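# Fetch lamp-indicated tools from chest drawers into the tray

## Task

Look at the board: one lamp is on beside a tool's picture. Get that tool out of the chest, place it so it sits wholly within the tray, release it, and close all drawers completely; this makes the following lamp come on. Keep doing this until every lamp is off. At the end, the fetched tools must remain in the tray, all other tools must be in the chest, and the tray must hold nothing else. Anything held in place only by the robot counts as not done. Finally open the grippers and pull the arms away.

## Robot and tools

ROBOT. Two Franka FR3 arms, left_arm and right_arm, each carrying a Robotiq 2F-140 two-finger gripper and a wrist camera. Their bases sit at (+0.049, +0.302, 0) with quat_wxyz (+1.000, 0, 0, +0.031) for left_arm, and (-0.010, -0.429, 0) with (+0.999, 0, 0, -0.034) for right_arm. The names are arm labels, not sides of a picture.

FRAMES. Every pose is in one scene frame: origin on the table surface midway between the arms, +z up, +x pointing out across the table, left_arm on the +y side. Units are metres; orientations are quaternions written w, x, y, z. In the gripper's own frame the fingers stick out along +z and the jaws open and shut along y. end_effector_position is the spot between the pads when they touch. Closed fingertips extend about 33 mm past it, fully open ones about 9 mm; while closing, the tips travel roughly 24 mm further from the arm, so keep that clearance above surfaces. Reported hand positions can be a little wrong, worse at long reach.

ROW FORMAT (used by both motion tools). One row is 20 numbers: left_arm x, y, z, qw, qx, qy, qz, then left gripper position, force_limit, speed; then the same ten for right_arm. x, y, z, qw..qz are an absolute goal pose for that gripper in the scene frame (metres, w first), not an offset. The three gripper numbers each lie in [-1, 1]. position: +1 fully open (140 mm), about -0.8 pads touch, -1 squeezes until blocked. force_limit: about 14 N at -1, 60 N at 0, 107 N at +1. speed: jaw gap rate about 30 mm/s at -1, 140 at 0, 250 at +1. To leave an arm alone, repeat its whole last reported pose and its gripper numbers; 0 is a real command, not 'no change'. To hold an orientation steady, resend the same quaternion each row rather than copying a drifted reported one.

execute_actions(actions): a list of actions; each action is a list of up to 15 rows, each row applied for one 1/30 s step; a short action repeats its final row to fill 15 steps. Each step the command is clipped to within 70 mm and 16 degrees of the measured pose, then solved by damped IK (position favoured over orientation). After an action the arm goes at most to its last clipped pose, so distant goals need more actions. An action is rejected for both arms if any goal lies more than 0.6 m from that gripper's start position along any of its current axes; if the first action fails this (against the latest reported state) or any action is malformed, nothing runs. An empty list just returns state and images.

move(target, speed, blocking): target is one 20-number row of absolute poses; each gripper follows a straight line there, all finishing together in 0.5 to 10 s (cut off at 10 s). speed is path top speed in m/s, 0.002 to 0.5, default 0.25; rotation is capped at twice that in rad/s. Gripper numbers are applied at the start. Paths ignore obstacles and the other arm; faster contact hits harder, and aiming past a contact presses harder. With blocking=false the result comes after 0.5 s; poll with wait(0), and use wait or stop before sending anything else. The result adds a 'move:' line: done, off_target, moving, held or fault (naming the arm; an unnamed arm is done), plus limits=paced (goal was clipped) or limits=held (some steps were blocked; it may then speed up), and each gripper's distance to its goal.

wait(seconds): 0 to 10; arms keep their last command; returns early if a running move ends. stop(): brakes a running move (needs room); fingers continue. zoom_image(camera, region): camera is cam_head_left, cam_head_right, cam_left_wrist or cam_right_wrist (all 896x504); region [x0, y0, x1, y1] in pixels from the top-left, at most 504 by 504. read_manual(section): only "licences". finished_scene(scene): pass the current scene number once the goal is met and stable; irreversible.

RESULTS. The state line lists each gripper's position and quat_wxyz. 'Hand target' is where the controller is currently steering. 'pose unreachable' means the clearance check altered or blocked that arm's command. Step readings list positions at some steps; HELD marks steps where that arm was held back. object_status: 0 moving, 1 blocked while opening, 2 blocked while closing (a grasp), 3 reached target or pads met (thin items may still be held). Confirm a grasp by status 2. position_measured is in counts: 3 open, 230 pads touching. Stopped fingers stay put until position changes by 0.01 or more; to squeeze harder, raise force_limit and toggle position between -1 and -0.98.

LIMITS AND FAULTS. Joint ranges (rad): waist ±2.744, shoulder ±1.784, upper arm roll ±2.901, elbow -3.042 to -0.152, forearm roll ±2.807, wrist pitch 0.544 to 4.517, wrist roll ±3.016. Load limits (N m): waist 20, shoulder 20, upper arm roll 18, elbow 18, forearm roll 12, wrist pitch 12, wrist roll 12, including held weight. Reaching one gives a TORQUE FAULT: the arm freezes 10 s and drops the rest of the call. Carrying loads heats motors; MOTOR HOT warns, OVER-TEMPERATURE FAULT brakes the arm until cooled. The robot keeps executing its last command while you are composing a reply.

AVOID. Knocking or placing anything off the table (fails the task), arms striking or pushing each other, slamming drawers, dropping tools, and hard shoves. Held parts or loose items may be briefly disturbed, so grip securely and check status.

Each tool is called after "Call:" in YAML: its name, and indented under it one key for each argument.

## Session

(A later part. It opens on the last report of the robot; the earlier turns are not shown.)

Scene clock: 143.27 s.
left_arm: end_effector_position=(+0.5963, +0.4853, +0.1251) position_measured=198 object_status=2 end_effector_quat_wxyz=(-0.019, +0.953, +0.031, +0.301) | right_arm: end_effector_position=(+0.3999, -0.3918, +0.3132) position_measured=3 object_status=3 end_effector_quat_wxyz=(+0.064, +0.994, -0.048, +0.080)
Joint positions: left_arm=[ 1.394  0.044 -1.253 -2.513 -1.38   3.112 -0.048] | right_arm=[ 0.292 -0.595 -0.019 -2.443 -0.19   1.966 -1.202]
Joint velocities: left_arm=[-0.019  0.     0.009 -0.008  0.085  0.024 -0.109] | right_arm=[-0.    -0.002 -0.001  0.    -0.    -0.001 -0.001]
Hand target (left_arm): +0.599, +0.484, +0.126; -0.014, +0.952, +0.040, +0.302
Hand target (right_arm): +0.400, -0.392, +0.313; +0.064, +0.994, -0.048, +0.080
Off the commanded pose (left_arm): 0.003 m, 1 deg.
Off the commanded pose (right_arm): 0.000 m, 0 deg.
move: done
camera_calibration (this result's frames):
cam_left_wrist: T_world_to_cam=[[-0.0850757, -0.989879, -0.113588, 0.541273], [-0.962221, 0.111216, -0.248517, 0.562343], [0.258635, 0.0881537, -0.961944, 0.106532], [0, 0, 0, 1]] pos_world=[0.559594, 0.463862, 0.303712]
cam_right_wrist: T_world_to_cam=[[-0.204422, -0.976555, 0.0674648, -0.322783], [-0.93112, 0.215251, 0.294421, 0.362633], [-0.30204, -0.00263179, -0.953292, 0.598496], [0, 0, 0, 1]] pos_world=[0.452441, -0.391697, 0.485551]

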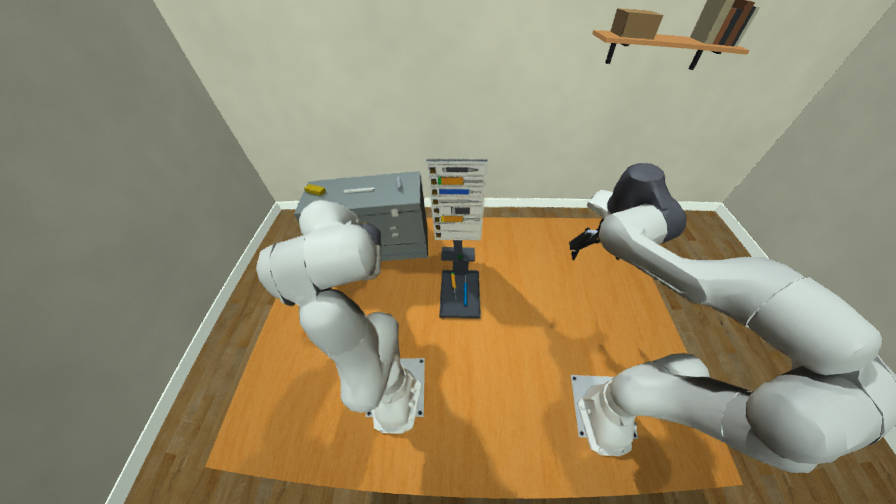

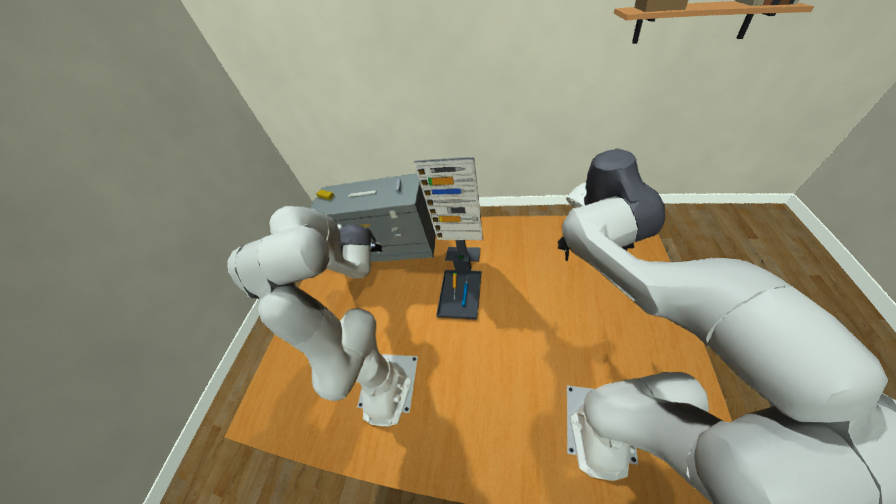

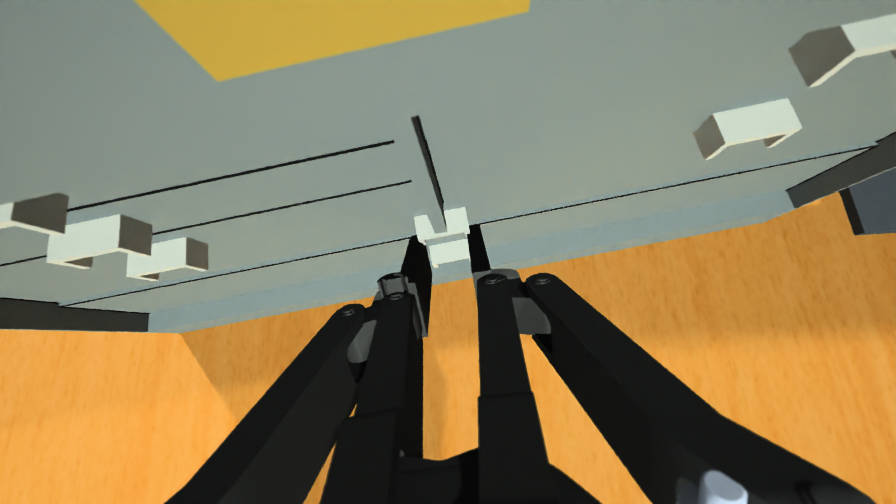

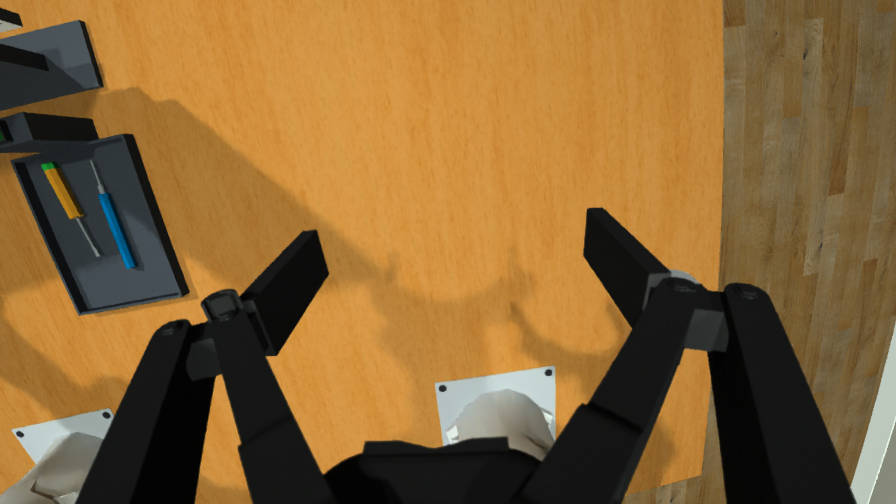

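No lamp lit. Release and back off.

Call:
move:
  target: [0.597,0.486,0.127,-0.013,0.953,0.042,0.301,0.1,0.4,0,0.3999,-0.3918,0.3132,0.064,0.994,-0.048,0.08,1,0,0]

Call:
move:
  target: [0.53,0.48,0.17,-0.013,0.953,0.042,0.301,0.1,0.4,0,0.3999,-0.3918,0.3132,0.064,0.994,-0.048,0.08,1,0,0]
  speed: 0.12

Call:
zoom_image:
  camera: "cam_head_left"
  region: [290,155,495,325]

Scene clock: 144.07 s.
left_arm: end_effector_position=(+0.5968, +0.4847, +0.1264) position_measured=117 object_status=3 end_effector_quat_wxyz=(-0.015, +0.953, +0.037, +0.301) | right_arm: end_effector_position=(+0.3999, -0.3918, +0.3132) position_measured=3 object_status=3 end_effector_quat_wxyz=(+0.064, +0.994, -0.048, +0.080)
Joint positions: left_arm=[ 1.393  0.033 -1.249 -2.514 -1.371  3.099 -0.076] | right_arm=[ 0.292 -0.595 -0.019 -2.443 -0.19   1.966 -1.202]
Joint velocities: left_arm=[-0.001 -0.002  0.003  0.     0.012 -0.009 -0.029] | right_arm=[ 0.     0.    -0.    -0.    -0.001 -0.001  0.002]
Hand target (left_arm): +0.597, +0.486, +0.127; -0.013, +0.952, +0.042, +0.301
Hand target (right_arm): +0.400, -0.392, +0.313; +0.064, +0.994, -0.048, +0.080
Off the commanded pose (left_arm): 0.002 m, 1 deg.
Off the commanded pose (right_arm): 0.000 m, 0 deg.
move: done
camera_calibration (this result's frames):
cam_left_wrist: T_world_to_cam=[[-0.0752222, -0.991854, -0.1028, 0.534567], [-0.963122, 0.0989747, -0.250198, 0.56997], [0.258335, 0.0801882, -0.962722, 0.11182], [0, 0, 0, 1]] pos_world=[0.560275, 0.464833, 0.30521]
cam_right_wrist: T_world_to_cam=[[-0.204422, -0.976555, 0.0674649, -0.322783], [-0.93112, 0.215251, 0.294421, 0.362633], [-0.30204, -0.0026319, -0.953292, 0.598496], [0, 0, 0, 1]] pos_world=[0.452441, -0.391697, 0.485551]

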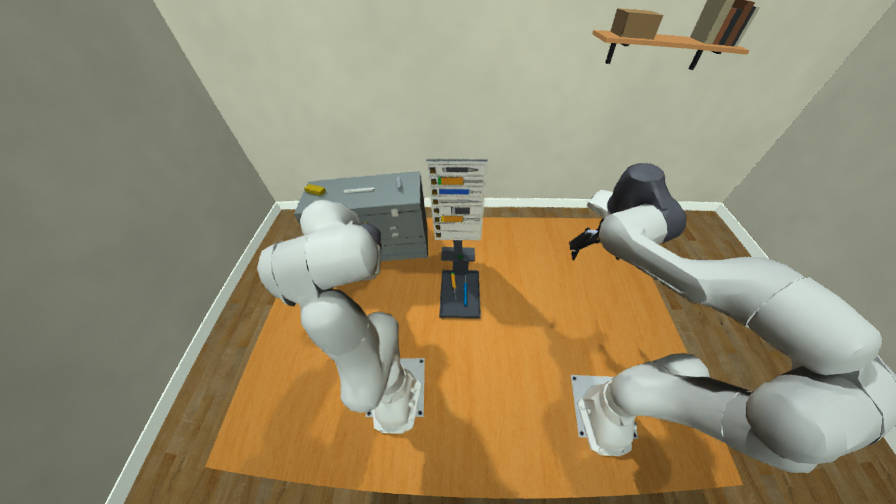

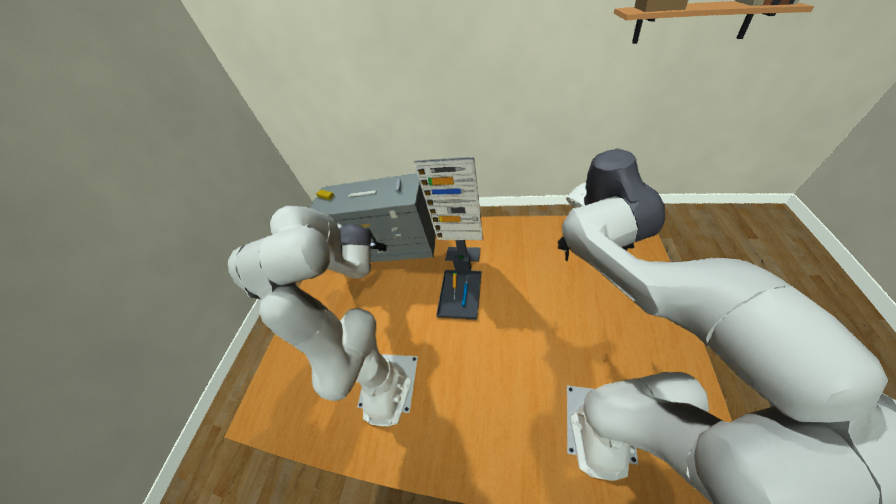

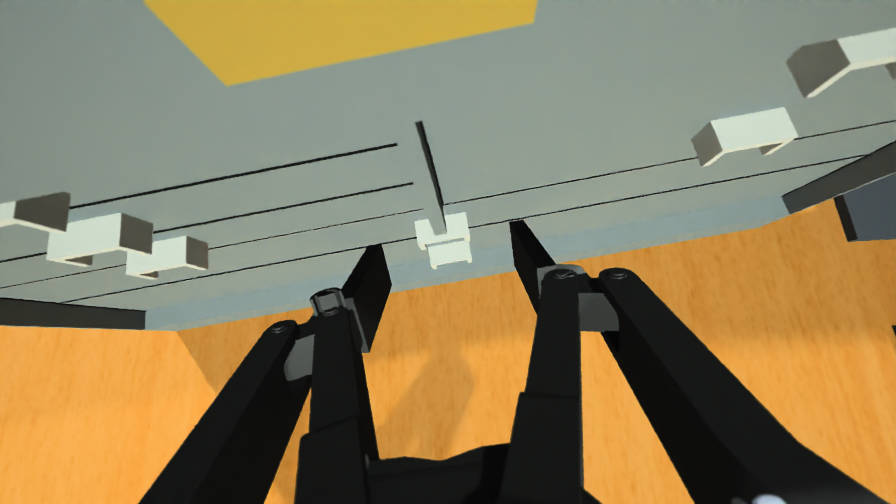

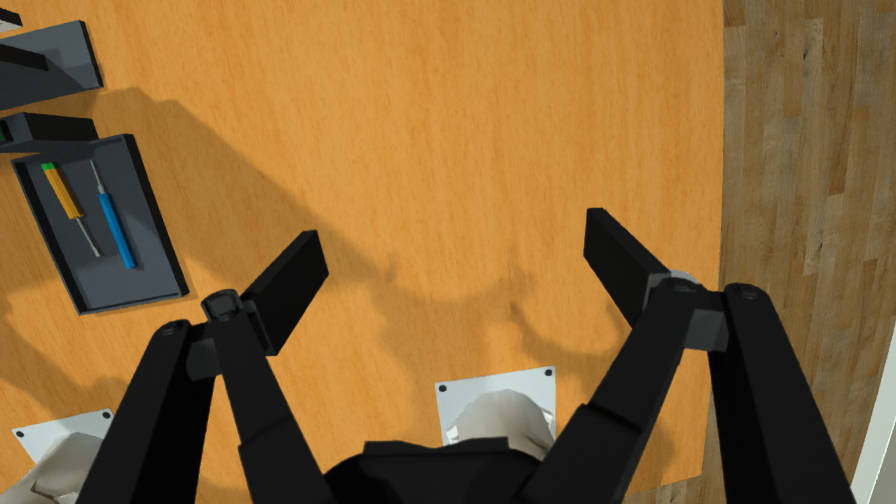

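Scene clock: 145.50 s.
left_arm: end_effector_position=(+0.5313, +0.4818, +0.1720) position_measured=117 object_status=3 end_effector_quat_wxyz=(-0.015, +0.952, +0.040, +0.304) | right_arm: end_effector_position=(+0.3999, -0.3918, +0.3132) position_measured=3 object_status=3 end_effector_quat_wxyz=(+0.064, +0.994, -0.048, +0.080)
Joint positions: left_arm=[ 1.188 -0.496 -0.94  -2.71  -1.453  2.659 -0.141] | right_arm=[ 0.292 -0.595 -0.019 -2.443 -0.19   1.966 -1.202]
Joint velocities: left_arm=[-0.001 -0.004 -0.     0.002  0.003 -0.015 -0.021] | right_arm=[ 0.001  0.002  0.001  0.001 -0.001 -0.001  0.001]
Hand target (left_arm): +0.530, +0.481, +0.171; -0.012, +0.952, +0.043, +0.303
Hand target (right_arm): +0.400, -0.392, +0.313; +0.064, +0.994, -0.048, +0.080
Off the commanded pose (left_arm): 0.003 m, 1 deg.
Off the commanded pose (right_arm): 0.000 m, 0 deg.
move: done
camera_calibration (this result's frames):
cam_left_wrist: T_world_to_cam=[[-0.0689185, -0.992337, -0.102555, 0.528376], [-0.962056, 0.0933137, -0.256401, 0.521741], [0.264006, 0.080993, -0.961115, 0.169219], [0, 0, 0, 1]] pos_world=[0.493684, 0.461936, 0.350601]
cam_right_wrist: T_world_to_cam=[[-0.204422, -0.976555, 0.0674648, -0.322783], [-0.93112, 0.215251, 0.294421, 0.362633], [-0.30204, -0.00263179, -0.953292, 0.598496], [0, 0, 0, 1]] pos_world=[0.452441, -0.391697, 0.485551]

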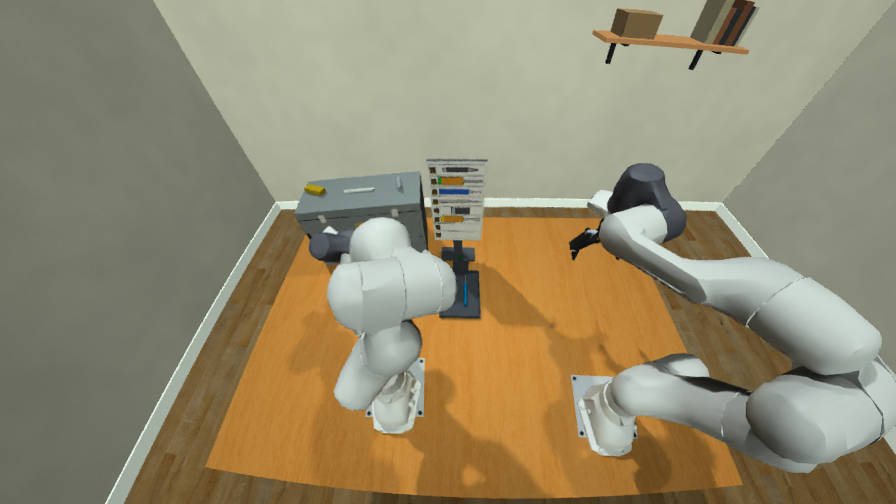

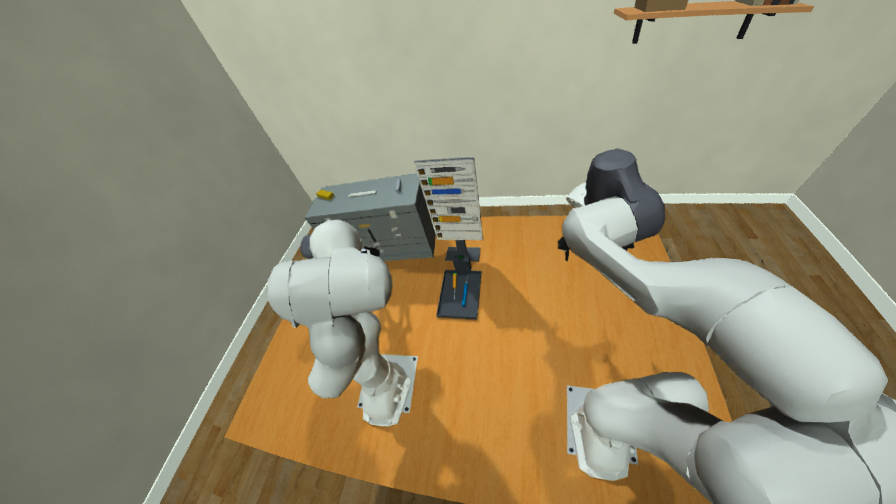

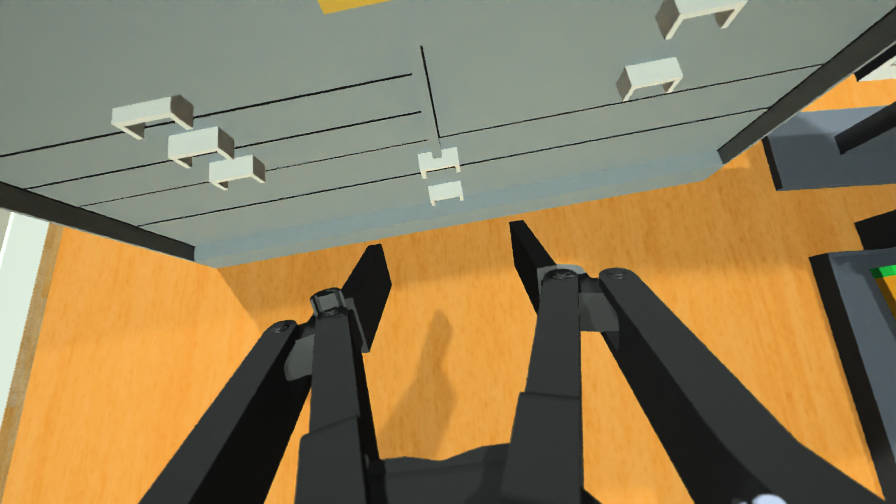

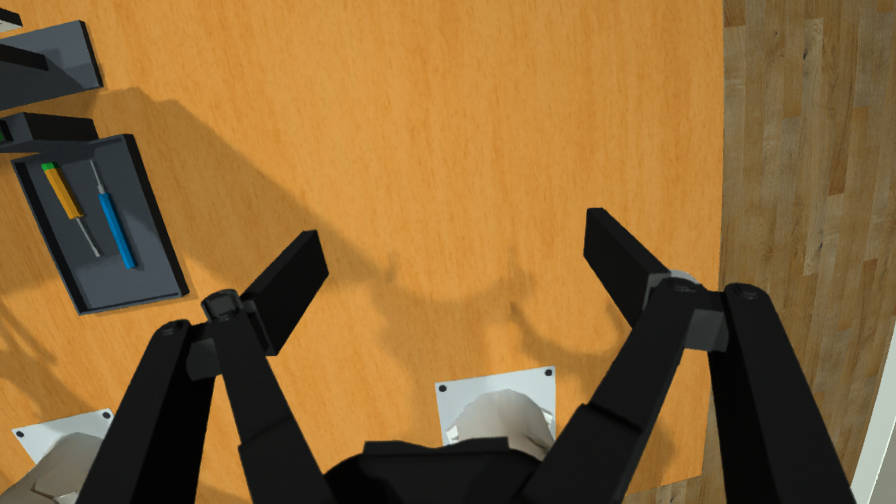

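Region (290, 155, 495, 325) of cam_head_left's 896x504 image, scaled by 2.459, with more detail than that image has; it fills the top 418 rows of this view, and the rest is white.

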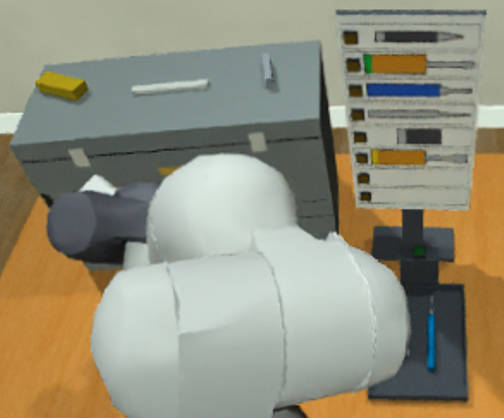

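Call:
finished_scene:
  scene: 1

The scene is finished: the task was done.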